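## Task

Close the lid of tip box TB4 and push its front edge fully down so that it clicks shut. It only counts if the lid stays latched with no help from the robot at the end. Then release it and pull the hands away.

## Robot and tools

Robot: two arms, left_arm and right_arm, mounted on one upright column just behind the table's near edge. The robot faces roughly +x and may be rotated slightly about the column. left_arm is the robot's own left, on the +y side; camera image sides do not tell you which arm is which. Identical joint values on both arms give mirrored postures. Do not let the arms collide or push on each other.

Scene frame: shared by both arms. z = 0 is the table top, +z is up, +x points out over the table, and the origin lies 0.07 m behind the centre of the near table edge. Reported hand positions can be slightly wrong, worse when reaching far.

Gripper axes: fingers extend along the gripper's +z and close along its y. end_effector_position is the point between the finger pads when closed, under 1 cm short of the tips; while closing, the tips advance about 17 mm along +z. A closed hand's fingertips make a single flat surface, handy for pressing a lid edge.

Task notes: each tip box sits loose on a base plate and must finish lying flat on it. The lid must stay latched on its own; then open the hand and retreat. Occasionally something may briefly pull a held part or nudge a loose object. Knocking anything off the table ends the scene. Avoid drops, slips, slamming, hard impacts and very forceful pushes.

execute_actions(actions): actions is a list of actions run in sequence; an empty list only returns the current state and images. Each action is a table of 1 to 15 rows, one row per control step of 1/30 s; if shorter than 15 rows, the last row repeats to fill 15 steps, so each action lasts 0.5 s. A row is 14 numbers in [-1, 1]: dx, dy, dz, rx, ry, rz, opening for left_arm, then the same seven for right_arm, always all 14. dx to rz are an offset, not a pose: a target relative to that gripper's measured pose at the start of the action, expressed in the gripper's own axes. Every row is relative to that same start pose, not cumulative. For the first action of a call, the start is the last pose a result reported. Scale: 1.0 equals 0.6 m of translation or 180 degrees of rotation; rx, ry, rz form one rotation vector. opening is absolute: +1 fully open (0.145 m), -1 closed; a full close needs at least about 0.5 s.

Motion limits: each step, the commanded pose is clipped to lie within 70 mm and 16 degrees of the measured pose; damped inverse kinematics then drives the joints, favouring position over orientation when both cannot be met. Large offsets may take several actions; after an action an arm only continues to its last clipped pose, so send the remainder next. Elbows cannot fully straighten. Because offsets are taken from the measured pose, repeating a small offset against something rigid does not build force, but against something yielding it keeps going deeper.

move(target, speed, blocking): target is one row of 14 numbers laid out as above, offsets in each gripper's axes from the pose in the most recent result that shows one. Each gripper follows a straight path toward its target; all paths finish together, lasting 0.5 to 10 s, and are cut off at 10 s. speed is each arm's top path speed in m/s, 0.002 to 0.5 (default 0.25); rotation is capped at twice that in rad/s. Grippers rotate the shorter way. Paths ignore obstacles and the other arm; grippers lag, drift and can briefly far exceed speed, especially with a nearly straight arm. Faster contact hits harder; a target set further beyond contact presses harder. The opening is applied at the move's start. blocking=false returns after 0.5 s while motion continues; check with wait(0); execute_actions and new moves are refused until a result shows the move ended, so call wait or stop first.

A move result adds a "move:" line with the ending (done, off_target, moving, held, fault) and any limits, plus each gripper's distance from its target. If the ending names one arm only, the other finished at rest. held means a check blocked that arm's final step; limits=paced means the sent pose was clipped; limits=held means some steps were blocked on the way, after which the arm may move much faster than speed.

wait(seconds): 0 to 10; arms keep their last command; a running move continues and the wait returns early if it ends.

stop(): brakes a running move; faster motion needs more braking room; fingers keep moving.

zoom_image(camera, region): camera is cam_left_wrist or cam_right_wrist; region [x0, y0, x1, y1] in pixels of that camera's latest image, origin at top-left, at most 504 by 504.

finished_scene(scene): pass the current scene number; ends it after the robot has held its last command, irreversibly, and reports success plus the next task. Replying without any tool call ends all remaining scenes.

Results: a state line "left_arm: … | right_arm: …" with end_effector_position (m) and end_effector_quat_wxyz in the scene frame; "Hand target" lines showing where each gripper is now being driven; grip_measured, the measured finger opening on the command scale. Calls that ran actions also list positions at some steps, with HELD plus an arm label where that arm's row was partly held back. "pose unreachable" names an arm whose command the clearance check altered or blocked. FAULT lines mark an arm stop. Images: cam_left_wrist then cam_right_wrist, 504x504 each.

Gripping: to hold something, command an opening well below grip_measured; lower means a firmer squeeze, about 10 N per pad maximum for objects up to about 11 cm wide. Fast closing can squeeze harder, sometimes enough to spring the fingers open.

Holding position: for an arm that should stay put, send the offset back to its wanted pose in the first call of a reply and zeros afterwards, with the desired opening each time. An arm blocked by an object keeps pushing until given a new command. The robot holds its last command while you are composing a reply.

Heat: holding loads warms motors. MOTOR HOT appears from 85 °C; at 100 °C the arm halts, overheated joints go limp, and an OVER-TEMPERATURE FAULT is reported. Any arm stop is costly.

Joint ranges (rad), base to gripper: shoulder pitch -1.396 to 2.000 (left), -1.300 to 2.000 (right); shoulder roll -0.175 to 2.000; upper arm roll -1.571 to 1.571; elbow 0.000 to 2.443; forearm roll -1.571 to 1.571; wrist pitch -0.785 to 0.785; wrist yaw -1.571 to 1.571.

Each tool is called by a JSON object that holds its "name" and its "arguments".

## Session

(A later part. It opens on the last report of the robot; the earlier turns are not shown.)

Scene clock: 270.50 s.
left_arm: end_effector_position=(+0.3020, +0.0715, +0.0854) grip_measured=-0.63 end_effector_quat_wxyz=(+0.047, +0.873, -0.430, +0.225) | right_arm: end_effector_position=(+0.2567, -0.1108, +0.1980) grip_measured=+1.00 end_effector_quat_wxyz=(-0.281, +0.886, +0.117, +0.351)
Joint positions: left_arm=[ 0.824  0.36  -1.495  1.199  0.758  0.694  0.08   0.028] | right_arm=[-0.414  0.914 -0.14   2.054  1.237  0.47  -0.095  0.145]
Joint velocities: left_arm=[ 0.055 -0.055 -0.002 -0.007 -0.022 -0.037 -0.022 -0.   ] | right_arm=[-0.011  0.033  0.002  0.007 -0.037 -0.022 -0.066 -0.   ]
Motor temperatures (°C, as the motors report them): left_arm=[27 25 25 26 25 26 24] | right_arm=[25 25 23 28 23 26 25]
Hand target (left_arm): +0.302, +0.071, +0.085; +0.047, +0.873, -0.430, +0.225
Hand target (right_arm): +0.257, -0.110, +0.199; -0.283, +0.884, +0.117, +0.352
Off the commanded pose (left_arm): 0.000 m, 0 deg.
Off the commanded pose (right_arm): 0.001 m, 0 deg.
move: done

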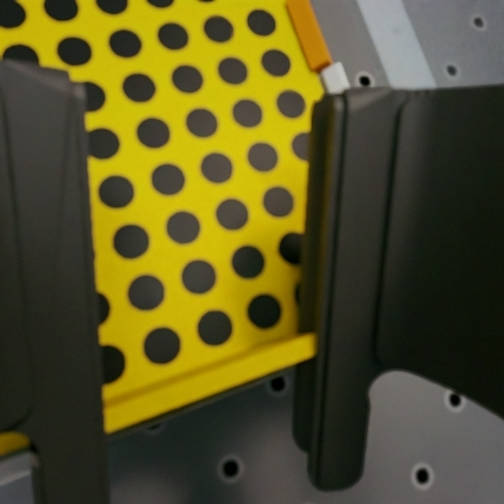

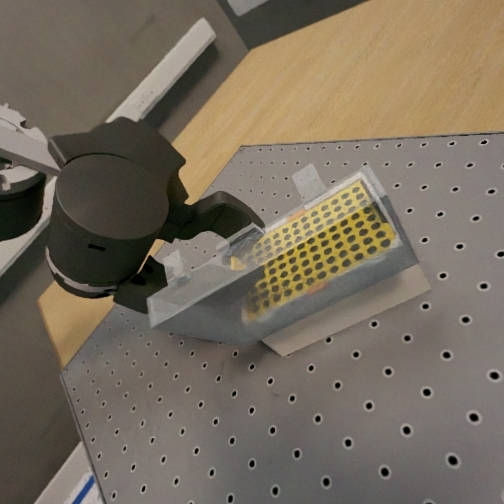

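{"name": "move", "arguments": {"target": [-0.02,0.085,-0.02,0,0,0,-1,-0.068,0.02,-0.092,0,0,0,-1], "speed": 0.05}}

{"name": "move", "arguments": {"target": [0,0,-0.06,0,0,0,-0.2,0,0,0,0,0,0,-1], "speed": 0.05}}

{"name": "move", "arguments": {"target": [0.1,-0.07,-0.15,0,0,0,1,0,0,0,0,0,0,1], "speed": 0.15}}

Scene clock: 287.67 s.
left_arm: end_effector_position=(+0.2531, +0.0512, +0.0863) grip_measured=-0.63 end_effector_quat_wxyz=(+0.048, +0.873, -0.429, +0.226) | right_arm: end_effector_position=(+0.1997, -0.1513, +0.1966) grip_measured=-1.00 end_effector_quat_wxyz=(-0.283, +0.886, +0.117, +0.347)
Joint positions: left_arm=[ 0.71   0.424 -1.494  1.452  0.831  0.771 -0.155  0.028] | right_arm=[-1.011  0.969  0.23   2.138  1.165  0.257  0.118  0.   ]
Joint velocities: left_arm=[-0.033 -0.033 -0.002 -0.012 -0.007  0.007 -0.007  0.   ] | right_arm=[-0.011 -0.011 -0.002 -0.012 -0.037 -0.022 -0.007 -0.   ]
Motor temperatures (°C, as the motors report them): left_arm=[27 25 25 26 25 26 24] | right_arm=[25 25 24 28 23 26 25]
Hand target (left_arm): +0.252, +0.052, +0.085; +0.047, +0.873, -0.430, +0.224
Hand target (right_arm): +0.200, -0.150, +0.198; -0.285, +0.885, +0.119, +0.350
Off the commanded pose (left_arm): 0.002 m, 0 deg.
Off the commanded pose (right_arm): 0.003 m, 0 deg.
joint sent to its limit (left arm) — the command would take joint 6 (wrist pitch) past its upper limit, so that joint was sent only as far as its limit.
move: done

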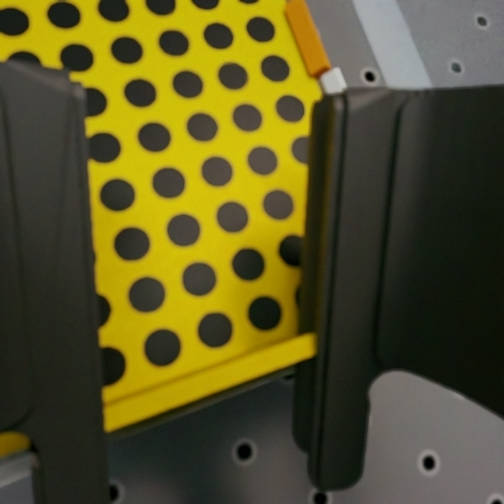

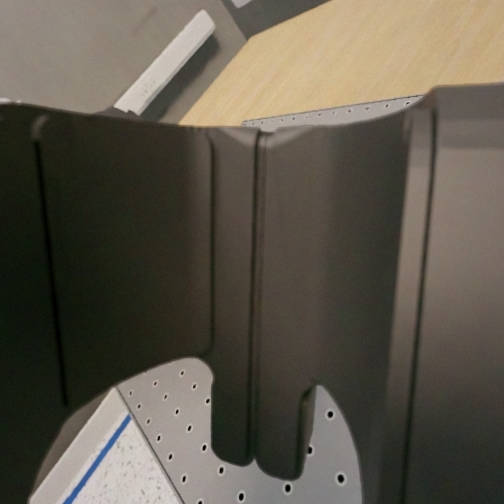

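Scene clock: 288.63 s.
left_arm: end_effector_position=(+0.2415, +0.0613, +0.1188) grip_measured=-0.20 end_effector_quat_wxyz=(+0.058, +0.872, -0.424, +0.236) | right_arm: end_effector_position=(+0.1997, -0.1513, +0.1966) grip_measured=-1.00 end_effector_quat_wxyz=(-0.283, +0.886, +0.117, +0.347)
Joint positions: left_arm=[ 0.813  0.553 -1.574  1.664  1.019  0.771 -0.276  0.061] | right_arm=[-1.011  0.969  0.23   2.138  1.165  0.257  0.118  0.   ]
Joint velocities: left_arm=[-0.055  0.011 -0.002 -0.002 -0.125  0.007 -0.081  0.   ] | right_arm=[-0.099 -0.077 -0.012  0.007 -0.081  0.022  0.022 -0.   ]
Motor temperatures (°C, as the motors report them): left_arm=[27 25 25 26 25 26 24] | right_arm=[25 25 24 28 23 26 25]
Hand target (left_arm): +0.241, +0.062, +0.118; +0.055, +0.872, -0.425, +0.235
Hand target (right_arm): +0.200, -0.151, +0.197; -0.283, +0.886, +0.117, +0.347
Off the commanded pose (left_arm): 0.001 m, 2 deg.
Off the commanded pose (right_arm): 0.000 m, 0 deg.
joint sent to its limit (left arm) — the command would take joint 3 (upper arm roll) past its lower limit and joint 6 (wrist pitch) past its upper limit, so those joints were sent only as far as their limits.
move: done

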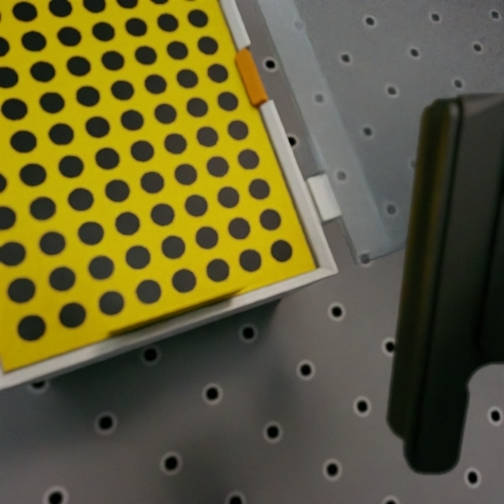

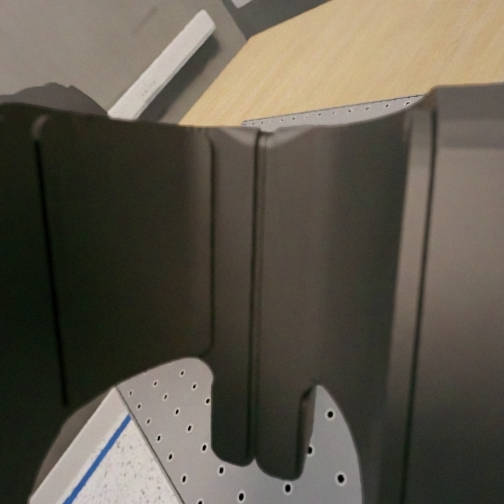

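Scene clock: 289.77 s.
left_arm: end_effector_position=(+0.2774, +0.0733, +0.2323) grip_measured=+1.00 end_effector_quat_wxyz=(+0.095, +0.859, -0.402, +0.302) | right_arm: end_effector_position=(+0.1997, -0.1513, +0.1966) grip_measured=+1.00 end_effector_quat_wxyz=(-0.283, +0.886, +0.117, +0.347)
Joint positions: left_arm=[ 1.187  0.721 -1.576  1.883  1.338  0.772 -0.252  0.145] | right_arm=[-1.011  0.969  0.23   2.138  1.165  0.257  0.118  0.145]
Joint velocities: left_arm=[-0.077 -0.011  0.002 -0.007 -0.081  0.007  0.066  0.   ] | right_arm=[-0.011 -0.033 -0.002 -0.007 -0.007  0.037  0.007 -0.   ]
Motor temperatures (°C, as the motors report them): left_arm=[27 25 25 26 25 26 24] | right_arm=[25 25 24 28 23 26 25]
Hand target (left_arm): +0.275, +0.072, +0.231; +0.099, +0.859, -0.403, +0.299
Hand target (right_arm): +0.200, -0.151, +0.197; -0.283, +0.886, +0.117, +0.347
Off the commanded pose (left_arm): 0.005 m, 9 deg.
Off the commanded pose (right_arm): 0.000 m, 0 deg.
joint sent to its limit (left arm) — the command would take joint 3 (upper arm roll) past its lower limit and joint 6 (wrist pitch) past its upper limit, so those joints were sent only as far as their limits.
move: off_target (left_arm)

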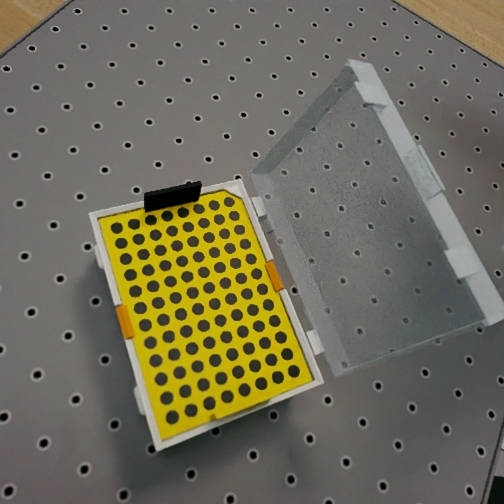

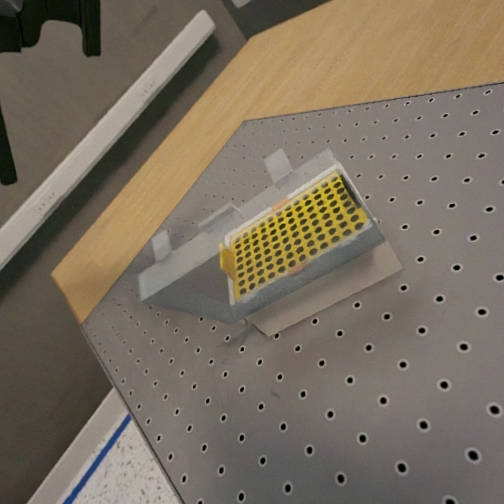

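{"name": "move", "arguments": {"target": [-0.11,-0.115,0.163,-0.058,-0.016,-0.104,1,0,0,0,0,0,0,1], "speed": 0.15}}

Scene clock: 300.83 s.
left_arm: end_effector_position=(+0.3412, +0.1229, +0.1213) grip_measured=+1.00 end_effector_quat_wxyz=(+0.202, +0.909, -0.287, +0.226) | right_arm: end_effector_position=(+0.1997, -0.1513, +0.1966) grip_measured=+1.00 end_effector_quat_wxyz=(-0.283, +0.886, +0.117, +0.347)
Joint positions: left_arm=[ 1.022  0.458 -1.576  0.946  1.153  0.524  0.431  0.145] | right_arm=[-1.011  0.969  0.23   2.138  1.165  0.257  0.118  0.145]
Joint velocities: left_arm=[-0.033 -0.011  0.012  0.012  0.007 -0.007  0.051  0.   ] | right_arm=[-0.033 -0.055 -0.012  0.007 -0.022  0.022 -0.051  0.   ]
Motor temperatures (°C, as the motors report them): left_arm=[27 25 25 26 25 26 24] | right_arm=[25 25 24 28 23 26 25]
Hand target (left_arm): +0.340, +0.122, +0.120; +0.205, +0.908, -0.290, +0.224
Hand target (right_arm): +0.200, -0.151, +0.197; -0.283, +0.886, +0.117, +0.347
Off the commanded pose (left_arm): 0.003 m, 1 deg.
Off the commanded pose (right_arm): 0.000 m, 0 deg.
joint sent to its limit (left arm) — the command would take joint 3 (upper arm roll) past its lower limit, so that joint was sent only as far as its limit.
move: done

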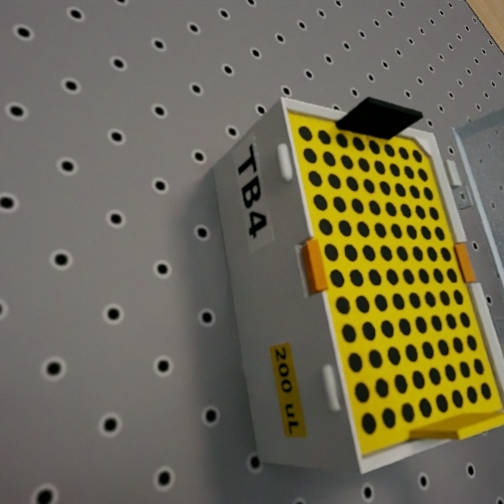

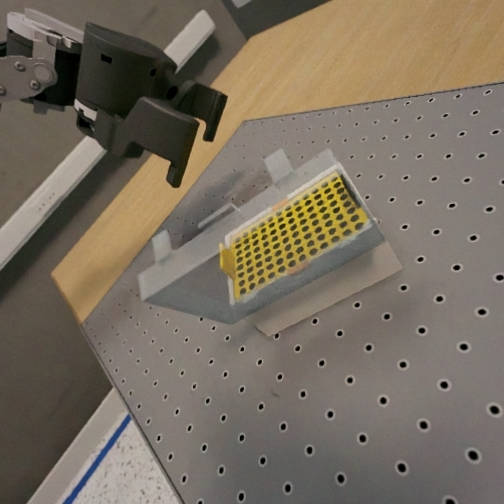

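{"name": "move", "arguments": {"target": [0,0,0,0,0,0,-1,-0.03,0,0.112,0,0,0,-1], "speed": 0.1}}

{"name": "move", "arguments": {"target": [-0.048,0.012,0.115,0,0,0,-1,0,0,0,0,0,0,-1], "speed": 0.06}}

Scene clock: 307.97 s.
left_arm: end_effector_position=(+0.3412, +0.1229, +0.1213) grip_measured=-1.00 end_effector_quat_wxyz=(+0.202, +0.909, -0.287, +0.226) | right_arm: end_effector_position=(+0.2241, -0.1133, +0.1458) grip_measured=-1.00 end_effector_quat_wxyz=(-0.284, +0.885, +0.117, +0.350)
Joint positions: left_arm=[ 1.022  0.458 -1.576  0.946  1.153  0.524  0.431  0.   ] | right_arm=[-0.528  0.831 -0.236  1.919  1.029  0.273  0.039  0.   ]
Joint velocities: left_arm=[-0.011 -0.011  0.002  0.002 -0.051  0.022  0.081 -0.   ] | right_arm=[-0.055 -0.077 -0.012 -0.002 -0.051  0.066 -0.007  0.   ]
Motor temperatures (°C, as the motors report them): left_arm=[27 25 25 26 25 26 24] | right_arm=[25 25 24 28 23 26 25]
Hand target (left_arm): +0.341, +0.123, +0.121; +0.202, +0.909, -0.287, +0.226
Hand target (right_arm): +0.224, -0.115, +0.144; -0.280, +0.887, +0.117, +0.348
Off the commanded pose (left_arm): 0.000 m, 0 deg.
Off the commanded pose (right_arm): 0.002 m, 0 deg.
move: done

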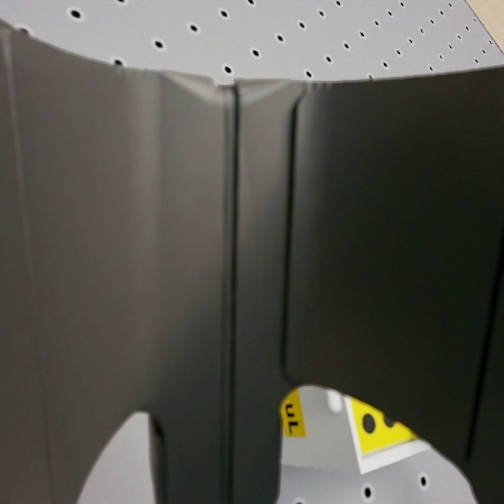

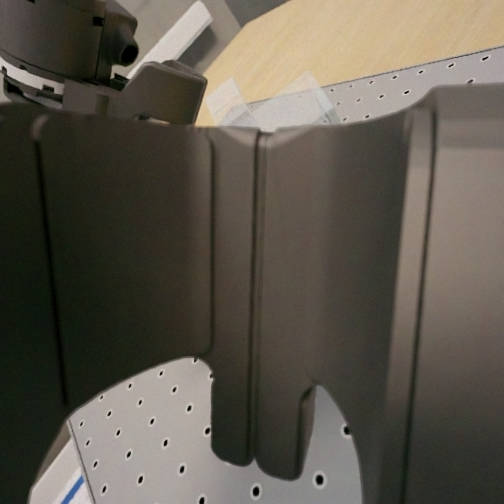

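Scene clock: 309.47 s.
left_arm: end_effector_position=(+0.3358, +0.0952, +0.0531) grip_measured=-1.00 end_effector_quat_wxyz=(+0.199, +0.909, -0.288, +0.227) | right_arm: end_effector_position=(+0.2241, -0.1133, +0.1458) grip_measured=-1.00 end_effector_quat_wxyz=(-0.284, +0.885, +0.117, +0.350)
Joint positions: left_arm=[ 0.869  0.19  -1.576  0.533  1.059  0.333  0.499  0.   ] | right_arm=[-0.528  0.831 -0.236  1.919  1.029  0.273  0.039  0.   ]
Joint velocities: left_arm=[ 0.033  0.011 -0.002 -0.002  0.066  0.037  0.007  0.   ] | right_arm=[ 0.011 -0.011  0.007  0.007 -0.022 -0.022  0.022 -0.   ]
Motor temperatures (°C, as the motors report them): left_arm=[27 25 25 26 25 26 24] | right_arm=[25 25 24 28 23 26 25]
Hand target (left_arm): +0.335, +0.096, +0.052; +0.201, +0.908, -0.289, +0.226
Hand target (right_arm): +0.224, -0.113, +0.146; -0.284, +0.885, +0.117, +0.350
Off the commanded pose (left_arm): 0.002 m, 0 deg.
Off the commanded pose (right_arm): 0.000 m, 0 deg.
joint sent to its limit (left arm) — the command would take joint 3 (upper arm roll) past its lower limit, so that joint was sent only as far as its limit.
move: done

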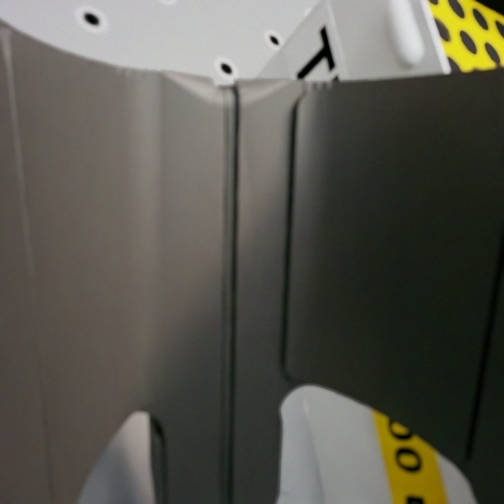

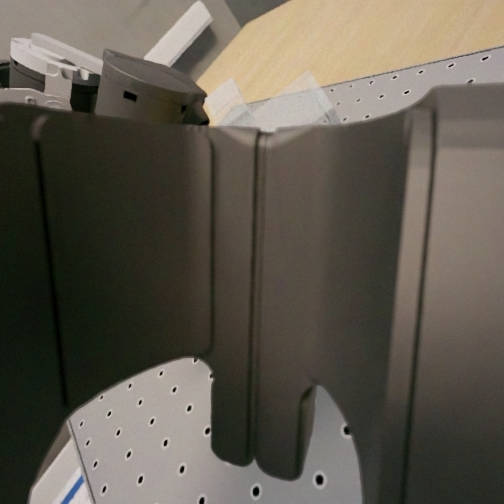

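{"name": "move", "arguments": {"target": [0,0,0,0,0,0,-1,0.05,-0.066,0.103,0,0,0,-1], "speed": 0.04}}

{"name": "move", "arguments": {"target": [0,0,0,0,0,0,-1,0.02,-0.03,0.06,0,0,0,-1], "speed": 0.03}}

Scene clock: 315.50 s.
left_arm: end_effector_position=(+0.3358, +0.0951, +0.0531) grip_measured=-1.00 end_effector_quat_wxyz=(+0.199, +0.909, -0.288, +0.227) | right_arm: end_effector_position=(+0.2659, -0.0458, +0.1478) grip_measured=-1.00 end_effector_quat_wxyz=(-0.285, +0.883, +0.116, +0.354)
Joint positions: left_arm=[ 0.869  0.19  -1.576  0.533  1.059  0.333  0.499  0.   ] | right_arm=[-0.16   0.603 -0.457  1.837  0.994  0.449 -0.159  0.   ]
Joint velocities: left_arm=[-0.011 -0.033  0.002 -0.002  0.007  0.022  0.022  0.   ] | right_arm=[-0.011  0.033 -0.007  0.007 -0.037 -0.037 -0.022 -0.   ]
Motor temperatures (°C, as the motors report them): left_arm=[28 25 25 26 25 26 24] | right_arm=[25 25 23 28 23 26 25]
Hand target (left_arm): +0.336, +0.095, +0.053; +0.199, +0.909, -0.288, +0.227
Hand target (right_arm): +0.265, -0.046, +0.146; -0.282, +0.885, +0.115, +0.351
Off the commanded pose (left_arm): 0.000 m, 0 deg.
Off the commanded pose (right_arm): 0.003 m, 1 deg.
move: done

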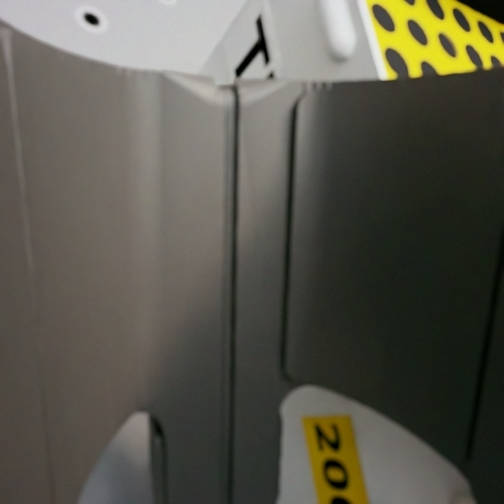

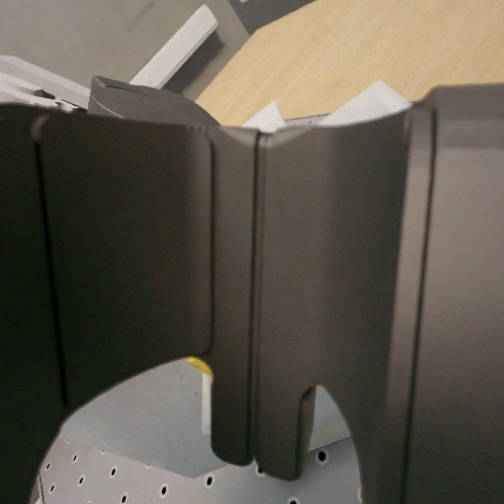

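Scene clock: 317.13 s.
left_arm: end_effector_position=(+0.3358, +0.0952, +0.0531) grip_measured=-1.00 end_effector_quat_wxyz=(+0.199, +0.909, -0.288, +0.227) | right_arm: end_effector_position=(+0.2884, -0.0099, +0.1448) grip_measured=-1.00 end_effector_quat_wxyz=(-0.288, +0.881, +0.115, +0.357)
Joint positions: left_arm=[ 0.869  0.19  -1.576  0.533  1.058  0.333  0.499  0.   ] | right_arm=[-0.01   0.454 -0.528  1.717  0.949  0.492 -0.201  0.   ]
Joint velocities: left_arm=[-0.033  0.033  0.007 -0.007  0.007 -0.007  0.007  0.   ] | right_arm=[-0.033  0.033 -0.007 -0.002 -0.037  0.022 -0.022 -0.   ]
Motor temperatures (°C, as the motors report them): left_arm=[28 25 25 26 25 26 24] | right_arm=[25 25 23 28 23 26 25]
Hand target (left_arm): +0.336, +0.095, +0.053; +0.199, +0.909, -0.288, +0.227
Hand target (right_arm): +0.288, -0.011, +0.142; -0.284, +0.883, +0.116, +0.354
Off the commanded pose (left_arm): 0.000 m, 0 deg.
Off the commanded pose (right_arm): 0.003 m, 1 deg.
move: done

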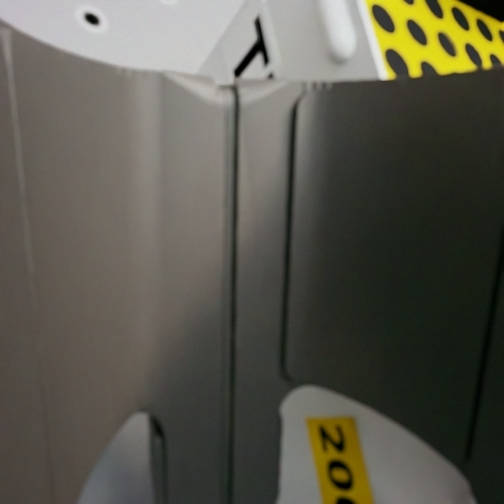

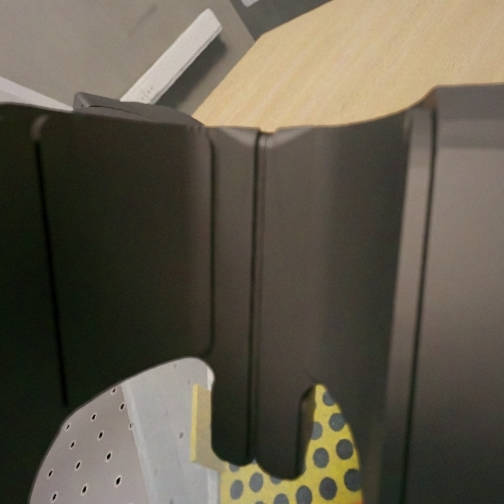

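{"name": "move", "arguments": {"target": [0,0,0,0,0,0,-1,0.003,-0.015,0.042,0,0,0,-1], "speed": 0.03}}

{"name": "move", "arguments": {"target": [0,0,0,0,0,0,-1,-0.005,-0.01,0.03,0,0,0,-1], "speed": 0.03}}

Scene clock: 323.50 s.
left_arm: end_effector_position=(+0.3358, +0.0952, +0.0531) grip_measured=-1.00 end_effector_quat_wxyz=(+0.199, +0.909, -0.288, +0.227) | right_arm: end_effector_position=(+0.3008, +0.0115, +0.1362) grip_measured=-1.00 end_effector_quat_wxyz=(-0.287, +0.881, +0.114, +0.358)
Joint positions: left_arm=[ 0.869  0.19  -1.576  0.533  1.058  0.333  0.499  0.   ] | right_arm=[ 0.067  0.359 -0.564  1.604  0.903  0.487 -0.201  0.   ]
Joint velocities: left_arm=[-0.033 -0.011 -0.007  0.002  0.037  0.007 -0.066  0.   ] | right_arm=[ 0.033 -0.033 -0.012 -0.022 -0.022 -0.051  0.022 -0.   ]
Motor temperatures (°C, as the motors report them): left_arm=[28 25 25 26 25 26 24] | right_arm=[25 25 23 28 23 26 25]
Hand target (left_arm): +0.336, +0.095, +0.053; +0.199, +0.909, -0.288, +0.227
Hand target (right_arm): +0.300, +0.012, +0.135; -0.287, +0.881, +0.115, +0.358
Off the commanded pose (left_arm): 0.000 m, 0 deg.
Off the commanded pose (right_arm): 0.001 m, 0 deg.
move: done

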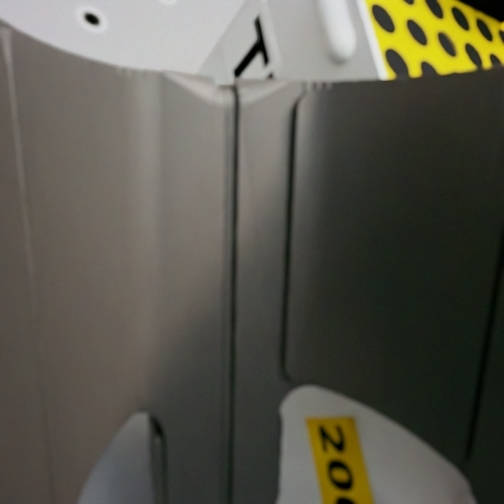

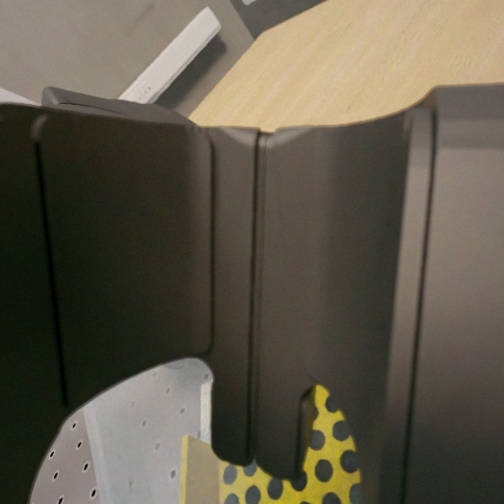

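Scene clock: 324.37 s.
left_arm: end_effector_position=(+0.3359, +0.0987, +0.0521) grip_measured=-1.00 end_effector_quat_wxyz=(+0.194, +0.910, -0.289, +0.226) | right_arm: end_effector_position=(+0.3098, +0.0247, +0.1293) grip_measured=-1.00 end_effector_quat_wxyz=(-0.284, +0.880, +0.112, +0.365)
Joint positions: left_arm=[ 0.869  0.194 -1.576  0.532  1.051  0.333  0.497  0.   ] | right_arm=[ 0.114  0.3   -0.592  1.516  0.87   0.453 -0.2    0.   ]
Joint velocities: left_arm=[-0.099 -0.033 -0.017 -0.007  0.037 -0.037  0.051  0.   ] | right_arm=[-0.011  0.055  0.012 -0.002 -0.022 -0.007  0.022 -0.   ]
Motor temperatures (°C, as the motors report them): left_arm=[28 25 25 26 25 26 24] | right_arm=[25 25 23 28 23 26 25]
Hand target (left_arm): +0.336, +0.095, +0.053; +0.199, +0.909, -0.288, +0.227
Hand target (right_arm): +0.307, +0.027, +0.126; -0.287, +0.881, +0.114, +0.359
Off the commanded pose (left_arm): 0.004 m, 1 deg.
Off the commanded pose (right_arm): 0.005 m, 1 deg.
move: off_target (left_arm, right_arm)

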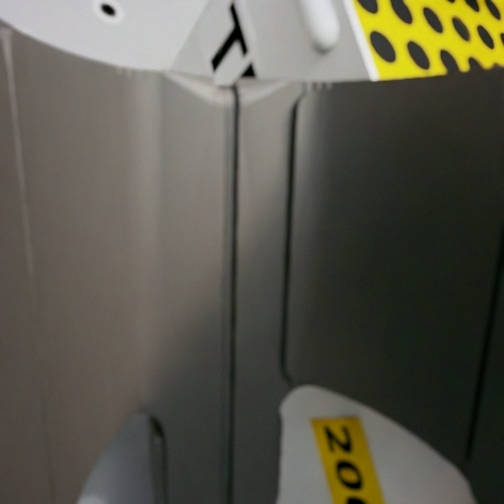

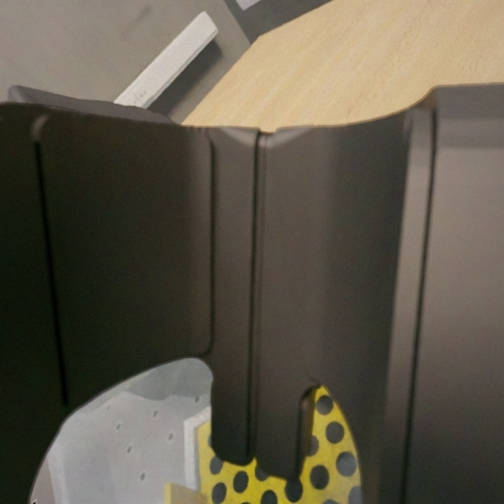

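{"name": "move", "arguments": {"target": [0,-0.07,-0.02,0,0,0,-1,-0.006,0.004,0.003,0,0,0,-1], "speed": 0.04}}

{"name": "move", "arguments": {"target": [0.03,-0.07,-0.1,0,0,0,1,0,0,0,0,0,0,-1], "speed": 0.1}}

Scene clock: 328.37 s.
left_arm: end_effector_position=(+0.3564, +0.1360, +0.0528) grip_measured=-1.00 end_effector_quat_wxyz=(+0.181, +0.912, -0.284, +0.234) | right_arm: end_effector_position=(+0.3106, +0.0237, +0.1268) grip_measured=-1.00 end_effector_quat_wxyz=(-0.284, +0.879, +0.110, +0.367)
Joint positions: left_arm=[ 0.902  0.013 -1.576  0.02   0.983  0.181  0.773  0.   ] | right_arm=[ 0.114  0.3   -0.593  1.502  0.866  0.438 -0.191  0.   ]
Joint velocities: left_arm=[ 0.011 -0.033  0.002 -0.007  0.037 -0.037  0.007 -0.   ] | right_arm=[-0.055 -0.011 -0.007 -0.012  0.022  0.051  0.007 -0.   ]
Motor temperatures (°C, as the motors report them): left_arm=[28 25 25 26 25 26 24] | right_arm=[25 25 23 28 23 26 25]
Hand target (left_arm): +0.358, +0.136, +0.054; +0.178, +0.911, -0.286, +0.236
Hand target (right_arm): +0.309, +0.024, +0.125; -0.284, +0.880, +0.112, +0.365
Off the commanded pose (left_arm): 0.002 m, 2 deg.
Off the commanded pose (right_arm): 0.003 m, 0 deg.
elbow stopped short (left arm): the move would have taken joint 4 (elbow) straighter than the controller allows; a more bent joint 4 avoids this.
move: done

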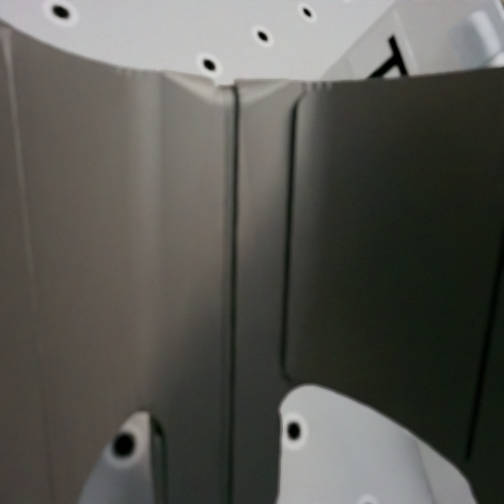

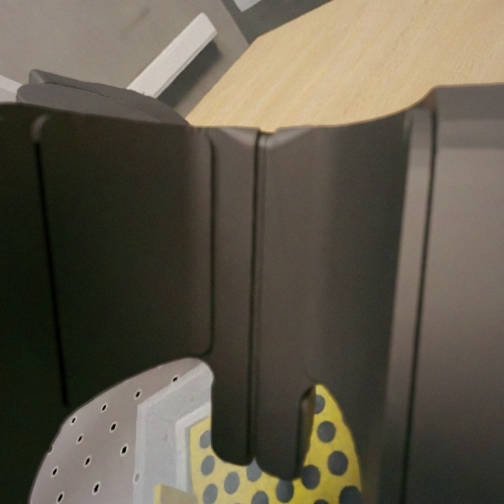

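Scene clock: 329.47 s.
left_arm: end_effector_position=(+0.3784, +0.1900, +0.1040) grip_measured=+1.00 end_effector_quat_wxyz=(+0.179, +0.912, -0.282, +0.238) | right_arm: end_effector_position=(+0.3106, +0.0237, +0.1268) grip_measured=-1.00 end_effector_quat_wxyz=(-0.284, +0.879, +0.110, +0.367)
Joint positions: left_arm=[ 1.037  0.201 -1.576  0.17   0.963  0.267  0.876  0.145] | right_arm=[ 0.114  0.3   -0.593  1.502  0.866  0.438 -0.191  0.   ]
Joint velocities: left_arm=[-0.033  0.011  0.002 -0.007 -0.037 -0.037  0.007 -0.   ] | right_arm=[-0.011 -0.055  0.007 -0.017 -0.022  0.037 -0.022  0.   ]
Motor temperatures (°C, as the motors report them): left_arm=[28 25 25 26 25 26 24] | right_arm=[25 25 23 28 23 26 25]
Hand target (left_arm): +0.376, +0.189, +0.102; +0.182, +0.912, -0.283, +0.234
Hand target (right_arm): +0.311, +0.024, +0.127; -0.284, +0.879, +0.110, +0.367
Off the commanded pose (left_arm): 0.003 m, 1 deg.
Off the commanded pose (right_arm): 0.000 m, 0 deg.
joint sent to its limit (left arm) — the command would take joint 3 (upper arm roll) past its lower limit, so that joint was sent only as far as its limit.
move: done

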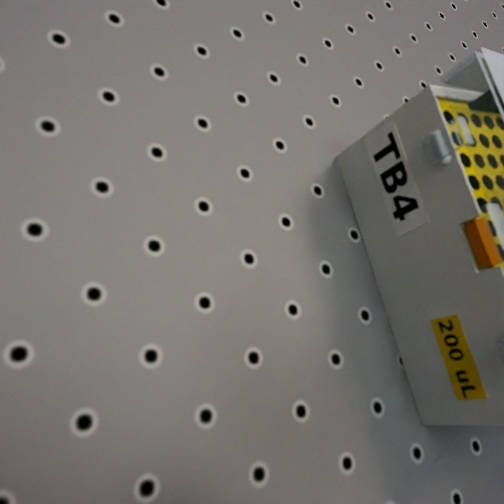

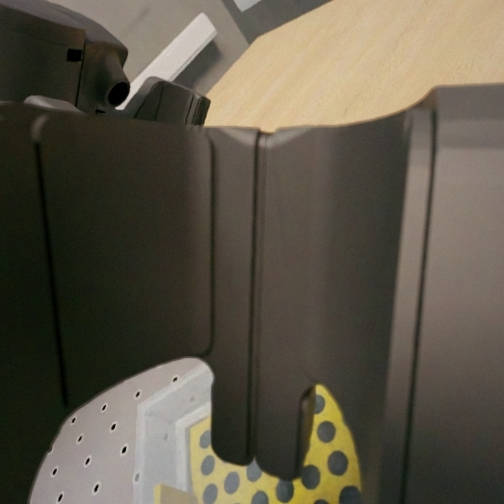

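{"name": "move", "arguments": {"target": [0.02,0.05,-0.02,0,0,0,1,-0.012,0.0,0.022,0,0,0,-1], "speed": 0.03}}

Scene clock: 335.83 s.
left_arm: end_effector_position=(+0.3638, +0.1658, +0.1241) grip_measured=+1.00 end_effector_quat_wxyz=(+0.184, +0.912, -0.282, +0.236) | right_arm: end_effector_position=(+0.3137, +0.0303, +0.1148) grip_measured=-1.00 end_effector_quat_wxyz=(-0.282, +0.880, +0.109, +0.367)
Joint positions: left_arm=[ 1.04   0.433 -1.522  0.723  1.014  0.475  0.616  0.145] | right_arm=[ 0.138  0.264 -0.612  1.417  0.841  0.396 -0.168  0.   ]
Joint velocities: left_arm=[-0.033 -0.055 -0.002 -0.012  0.022 -0.066 -0.066 -0.   ] | right_arm=[-0.033  0.011  0.002  0.002  0.022  0.007  0.037  0.   ]
Motor temperatures (°C, as the motors report them): left_arm=[28 25 25 26 25 26 24] | right_arm=[25 25 23 28 23 26 25]
Hand target (left_arm): +0.365, +0.167, +0.125; +0.181, +0.912, -0.280, +0.237
Hand target (right_arm): +0.313, +0.031, +0.114; -0.283, +0.879, +0.110, +0.367
Off the commanded pose (left_arm): 0.003 m, 1 deg.
Off the commanded pose (right_arm): 0.001 m, 0 deg.
move: done

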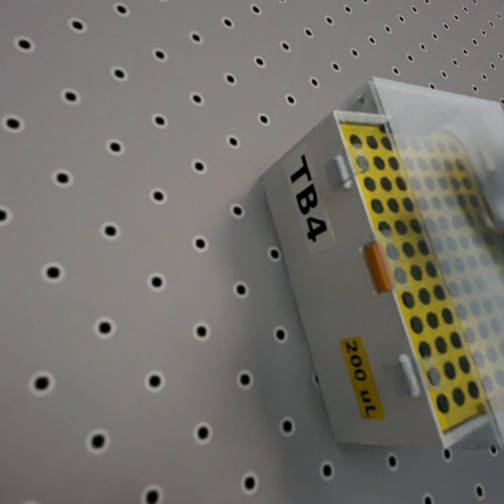

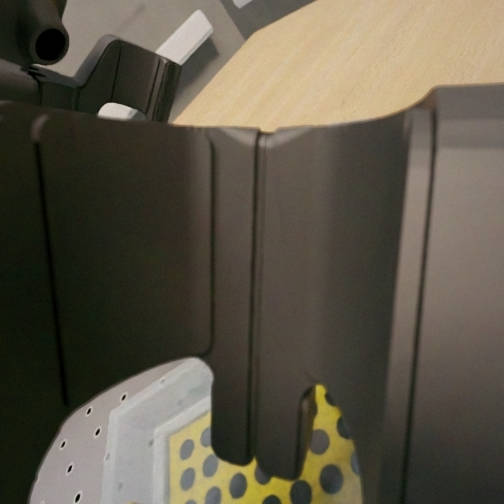

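{"name": "move", "arguments": {"target": [0,0,0,0,0,0,1,0.008,-0.013,0.019,0,0,0,-1], "speed": 0.02}}

{"name": "move", "arguments": {"target": [0,0,0,0,0,0,1,-0.014,0.008,0.010,0,0,0,-1], "speed": 0.02}}

{"name": "zoom_image", "arguments": {"camera": "cam_left_wrist", "region": [252,60,504,460]}}

Scene clock: 340.53 s.
left_arm: end_effector_position=(+0.3638, +0.1659, +0.1241) grip_measured=+1.00 end_effector_quat_wxyz=(+0.183, +0.912, -0.282, +0.236) | right_arm: end_effector_position=(+0.3215, +0.0436, +0.1173) grip_measured=-1.00 end_effector_quat_wxyz=(-0.286, +0.877, +0.108, +0.370)
Joint positions: left_arm=[ 1.04   0.433 -1.522  0.723  1.014  0.475  0.616  0.145] | right_arm=[ 0.178  0.213 -0.615  1.366  0.824  0.397 -0.168  0.   ]
Joint velocities: left_arm=[ 0.011  0.055  0.017  0.012 -0.066  0.007  0.022 -0.   ] | right_arm=[ 0.077 -0.033 -0.002 -0.007 -0.022 -0.022  0.066 -0.   ]
Motor temperatures (°C, as the motors report them): left_arm=[29 25 25 26 25 26 24] | right_arm=[25 25 23 28 23 26 25]
Hand target (left_arm): +0.364, +0.166, +0.124; +0.183, +0.912, -0.283, +0.236
Hand target (right_arm): +0.321, +0.043, +0.115; -0.282, +0.879, +0.108, +0.368
Off the commanded pose (left_arm): 0.000 m, 0 deg.
Off the commanded pose (right_arm): 0.003 m, 1 deg.
move: done

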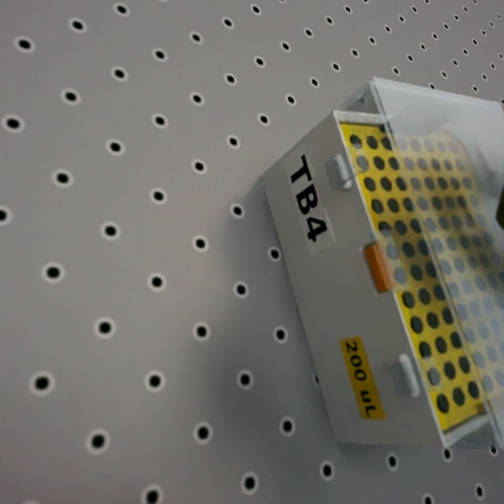

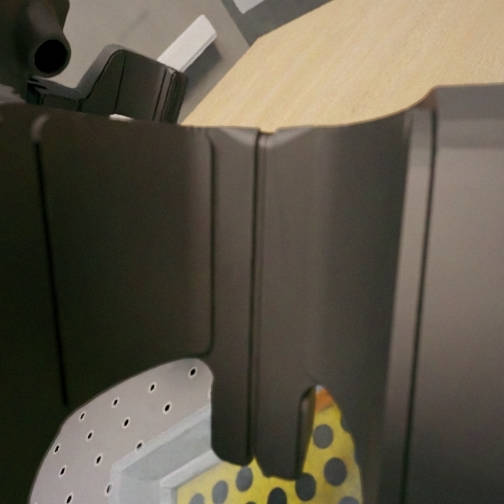

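Scene clock: 341.33 s.
left_arm: end_effector_position=(+0.3638, +0.1659, +0.1241) grip_measured=+1.00 end_effector_quat_wxyz=(+0.183, +0.912, -0.282, +0.236) | right_arm: end_effector_position=(+0.3220, +0.0430, +0.1078) grip_measured=-1.00 end_effector_quat_wxyz=(-0.286, +0.876, +0.106, +0.372)
Joint positions: left_arm=[ 1.04   0.433 -1.522  0.723  1.014  0.475  0.616  0.145] | right_arm=[ 0.182  0.207 -0.624  1.313  0.814  0.353 -0.14   0.   ]
Joint velocities: left_arm=[ 0.011 -0.121 -0.002 -0.007 -0.022 -0.037  0.007  0.   ] | right_arm=[ 0.033  0.033  0.007 -0.017 -0.007 -0.022  0.007  0.   ]
Motor temperatures (°C, as the motors report them): left_arm=[29 25 25 26 25 26 24] | right_arm=[25 25 23 28 23 26 25]
Hand target (left_arm): +0.364, +0.166, +0.124; +0.183, +0.912, -0.282, +0.236
Hand target (right_arm): +0.321, +0.043, +0.106; -0.286, +0.877, +0.108, +0.370
Off the commanded pose (left_arm): 0.000 m, 0 deg.
Off the commanded pose (right_arm): 0.002 m, 0 deg.
move: done

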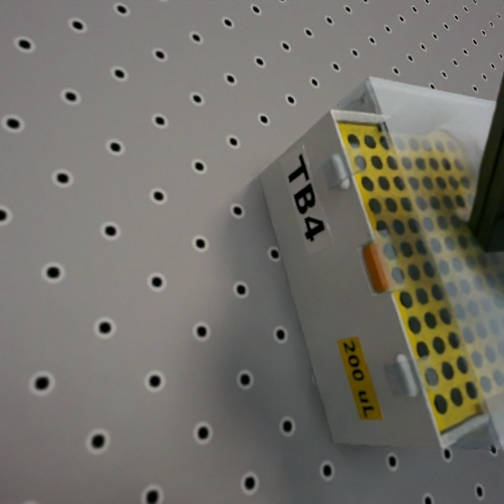

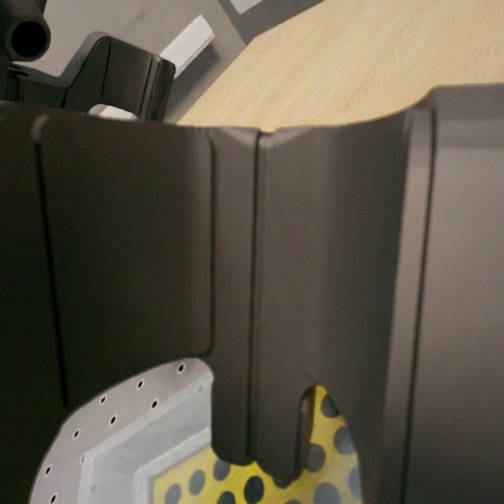

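Region (252, 60, 504, 460) of cam_left_wrist's 504x504 image, scaled by 1.260, with more detail than that image has; it fills the left 318 columns of this view, and the rest is white.

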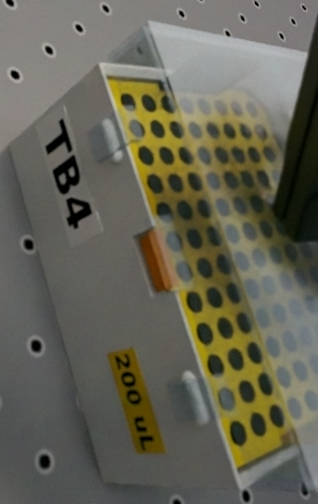

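{"name": "move", "arguments": {"target": [0,0,0,0,0,0,1,0.016,-0.018,0.022,0,0,0,-1], "speed": 0.02}}

{"name": "move", "arguments": {"target": [0,0,0,0,0,0,1,-0.018,0.01,0.013,0,0,0,-1], "speed": 0.02}}

{"name": "zoom_image", "arguments": {"camera": "cam_left_wrist", "region": [252,60,504,460]}}

Scene clock: 345.73 s.
left_arm: end_effector_position=(+0.3638, +0.1659, +0.1241) grip_measured=+1.00 end_effector_quat_wxyz=(+0.183, +0.912, -0.282, +0.236) | right_arm: end_effector_position=(+0.3331, +0.0598, +0.1141) grip_measured=-1.00 end_effector_quat_wxyz=(-0.290, +0.874, +0.105, +0.375)
Joint positions: left_arm=[ 1.04   0.433 -1.522  0.723  1.014  0.475  0.616  0.145] | right_arm=[ 0.239  0.147 -0.624  1.254  0.801  0.363 -0.146  0.   ]
Joint velocities: left_arm=[-0.033 -0.055 -0.002 -0.007 -0.022 -0.037 -0.007  0.   ] | right_arm=[-0.011 -0.011 -0.012  0.002 -0.081  0.037  0.037 -0.   ]
Motor temperatures (°C, as the motors report them): left_arm=[29 25 25 26 25 26 24] | right_arm=[25 25 23 28 23 26 25]
Hand target (left_arm): +0.364, +0.166, +0.124; +0.183, +0.912, -0.282, +0.236
Hand target (right_arm): +0.333, +0.059, +0.112; -0.286, +0.876, +0.105, +0.373
Off the commanded pose (left_arm): 0.000 m, 0 deg.
Off the commanded pose (right_arm): 0.002 m, 1 deg.
move: done

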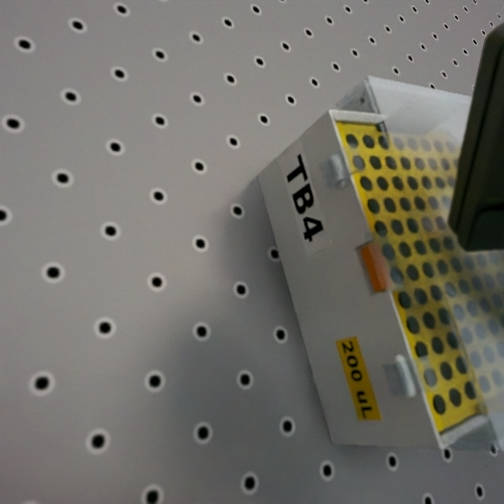

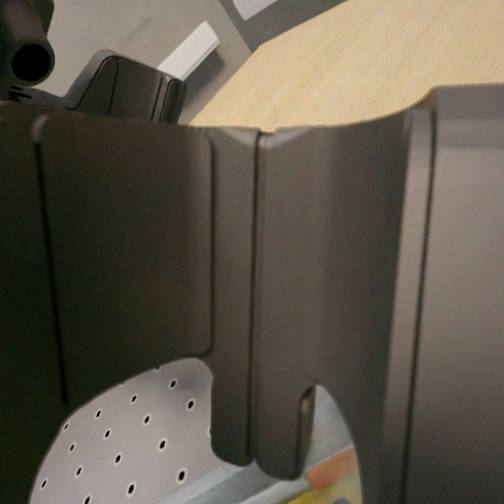

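Scene clock: 346.70 s.
left_arm: end_effector_position=(+0.3638, +0.1659, +0.1241) grip_measured=+1.00 end_effector_quat_wxyz=(+0.183, +0.912, -0.282, +0.236) | right_arm: end_effector_position=(+0.3352, +0.0611, +0.1050) grip_measured=-1.00 end_effector_quat_wxyz=(-0.295, +0.870, +0.102, +0.382)
Joint positions: left_arm=[ 1.04   0.433 -1.522  0.723  1.014  0.475  0.616  0.145] | right_arm=[ 0.251  0.136 -0.638  1.182  0.794  0.296 -0.105  0.   ]
Joint velocities: left_arm=[-0.055  0.033 -0.002  0.007 -0.007 -0.037  0.022  0.   ] | right_arm=[-0.055  0.055  0.002  0.012  0.022  0.051  0.037 -0.   ]
Motor temperatures (°C, as the motors report them): left_arm=[29 25 25 26 25 26 24] | right_arm=[25 25 23 28 23 26 25]
Hand target (left_arm): +0.364, +0.166, +0.124; +0.183, +0.912, -0.282, +0.236
Hand target (right_arm): +0.332, +0.060, +0.100; -0.290, +0.874, +0.105, +0.375
Off the commanded pose (left_arm): 0.000 m, 0 deg.
Off the commanded pose (right_arm): 0.006 m, 1 deg.
move: off_target (right_arm)

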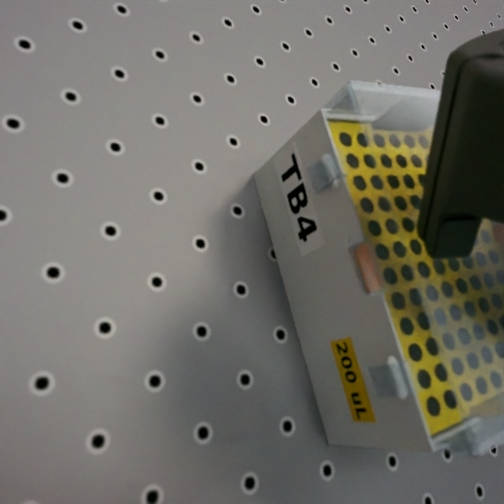

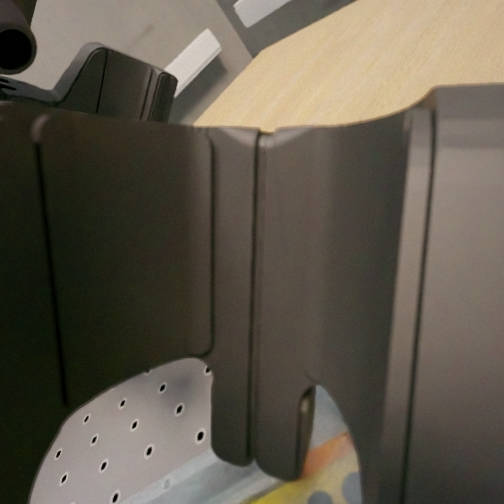

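Region (252, 60, 504, 460) of cam_left_wrist's 504x504 image, scaled by 1.260, with more detail than that image has; it fills the left 318 columns of this view, and the rest is white.

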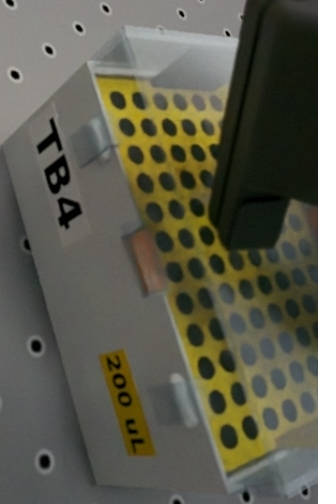

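{"name": "move", "arguments": {"target": [0,0,0,0,0,0,1,-0.025,0.013,0.010,0,0,0,-1], "speed": 0.02}}

{"name": "zoom_image", "arguments": {"camera": "cam_left_wrist", "region": [252,60,504,460]}}

Scene clock: 351.50 s.
left_arm: end_effector_position=(+0.3638, +0.1659, +0.1241) grip_measured=+1.00 end_effector_quat_wxyz=(+0.183, +0.912, -0.282, +0.236) | right_arm: end_effector_position=(+0.3383, +0.0661, +0.1043) grip_measured=-1.00 end_effector_quat_wxyz=(-0.314, +0.853, +0.099, +0.404)
Joint positions: left_arm=[ 1.04   0.433 -1.522  0.723  1.014  0.475  0.616  0.145] | right_arm=[ 0.265  0.13  -0.664  1.119  0.801  0.192 -0.048  0.   ]
Joint velocities: left_arm=[-0.055  0.033 -0.007 -0.007 -0.037  0.022 -0.022 -0.   ] | right_arm=[ 0.011  0.011 -0.002 -0.027 -0.022  0.037  0.037 -0.   ]
Motor temperatures (°C, as the motors report them): left_arm=[29 25 25 26 25 26 24] | right_arm=[25 25 23 28 23 26 25]
Hand target (left_arm): +0.364, +0.166, +0.124; +0.183, +0.912, -0.282, +0.236
Hand target (right_arm): +0.331, +0.059, +0.088; -0.295, +0.869, +0.103, +0.383
Off the commanded pose (left_arm): 0.000 m, 0 deg.
Off the commanded pose (right_arm): 0.019 m, 4 deg.
move: off_target (right_arm)

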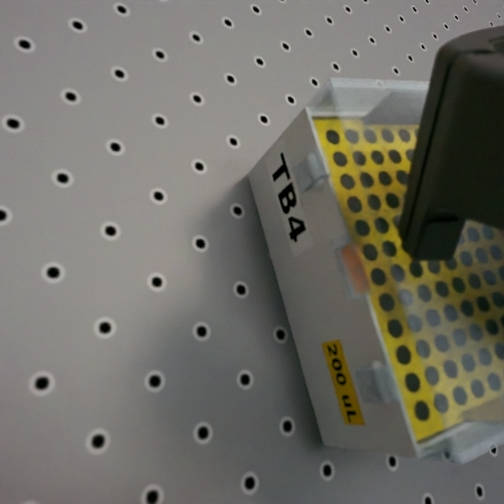

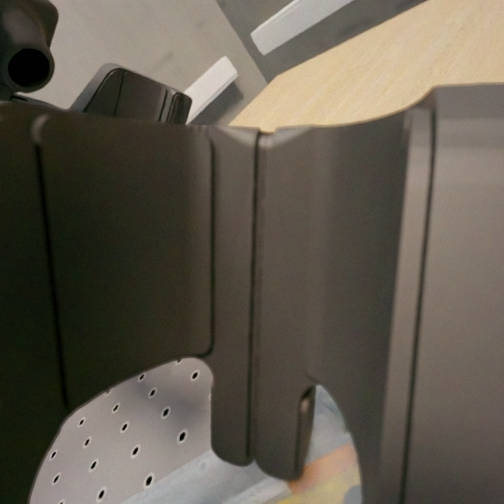

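Region (252, 60, 504, 460) of cam_left_wrist's 504x504 image, scaled by 1.260, with more detail than that image has; it fills the left 318 columns of this view, and the rest is white.

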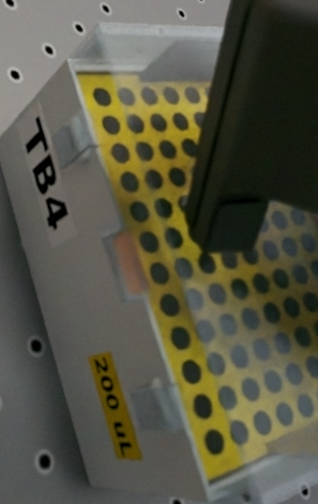

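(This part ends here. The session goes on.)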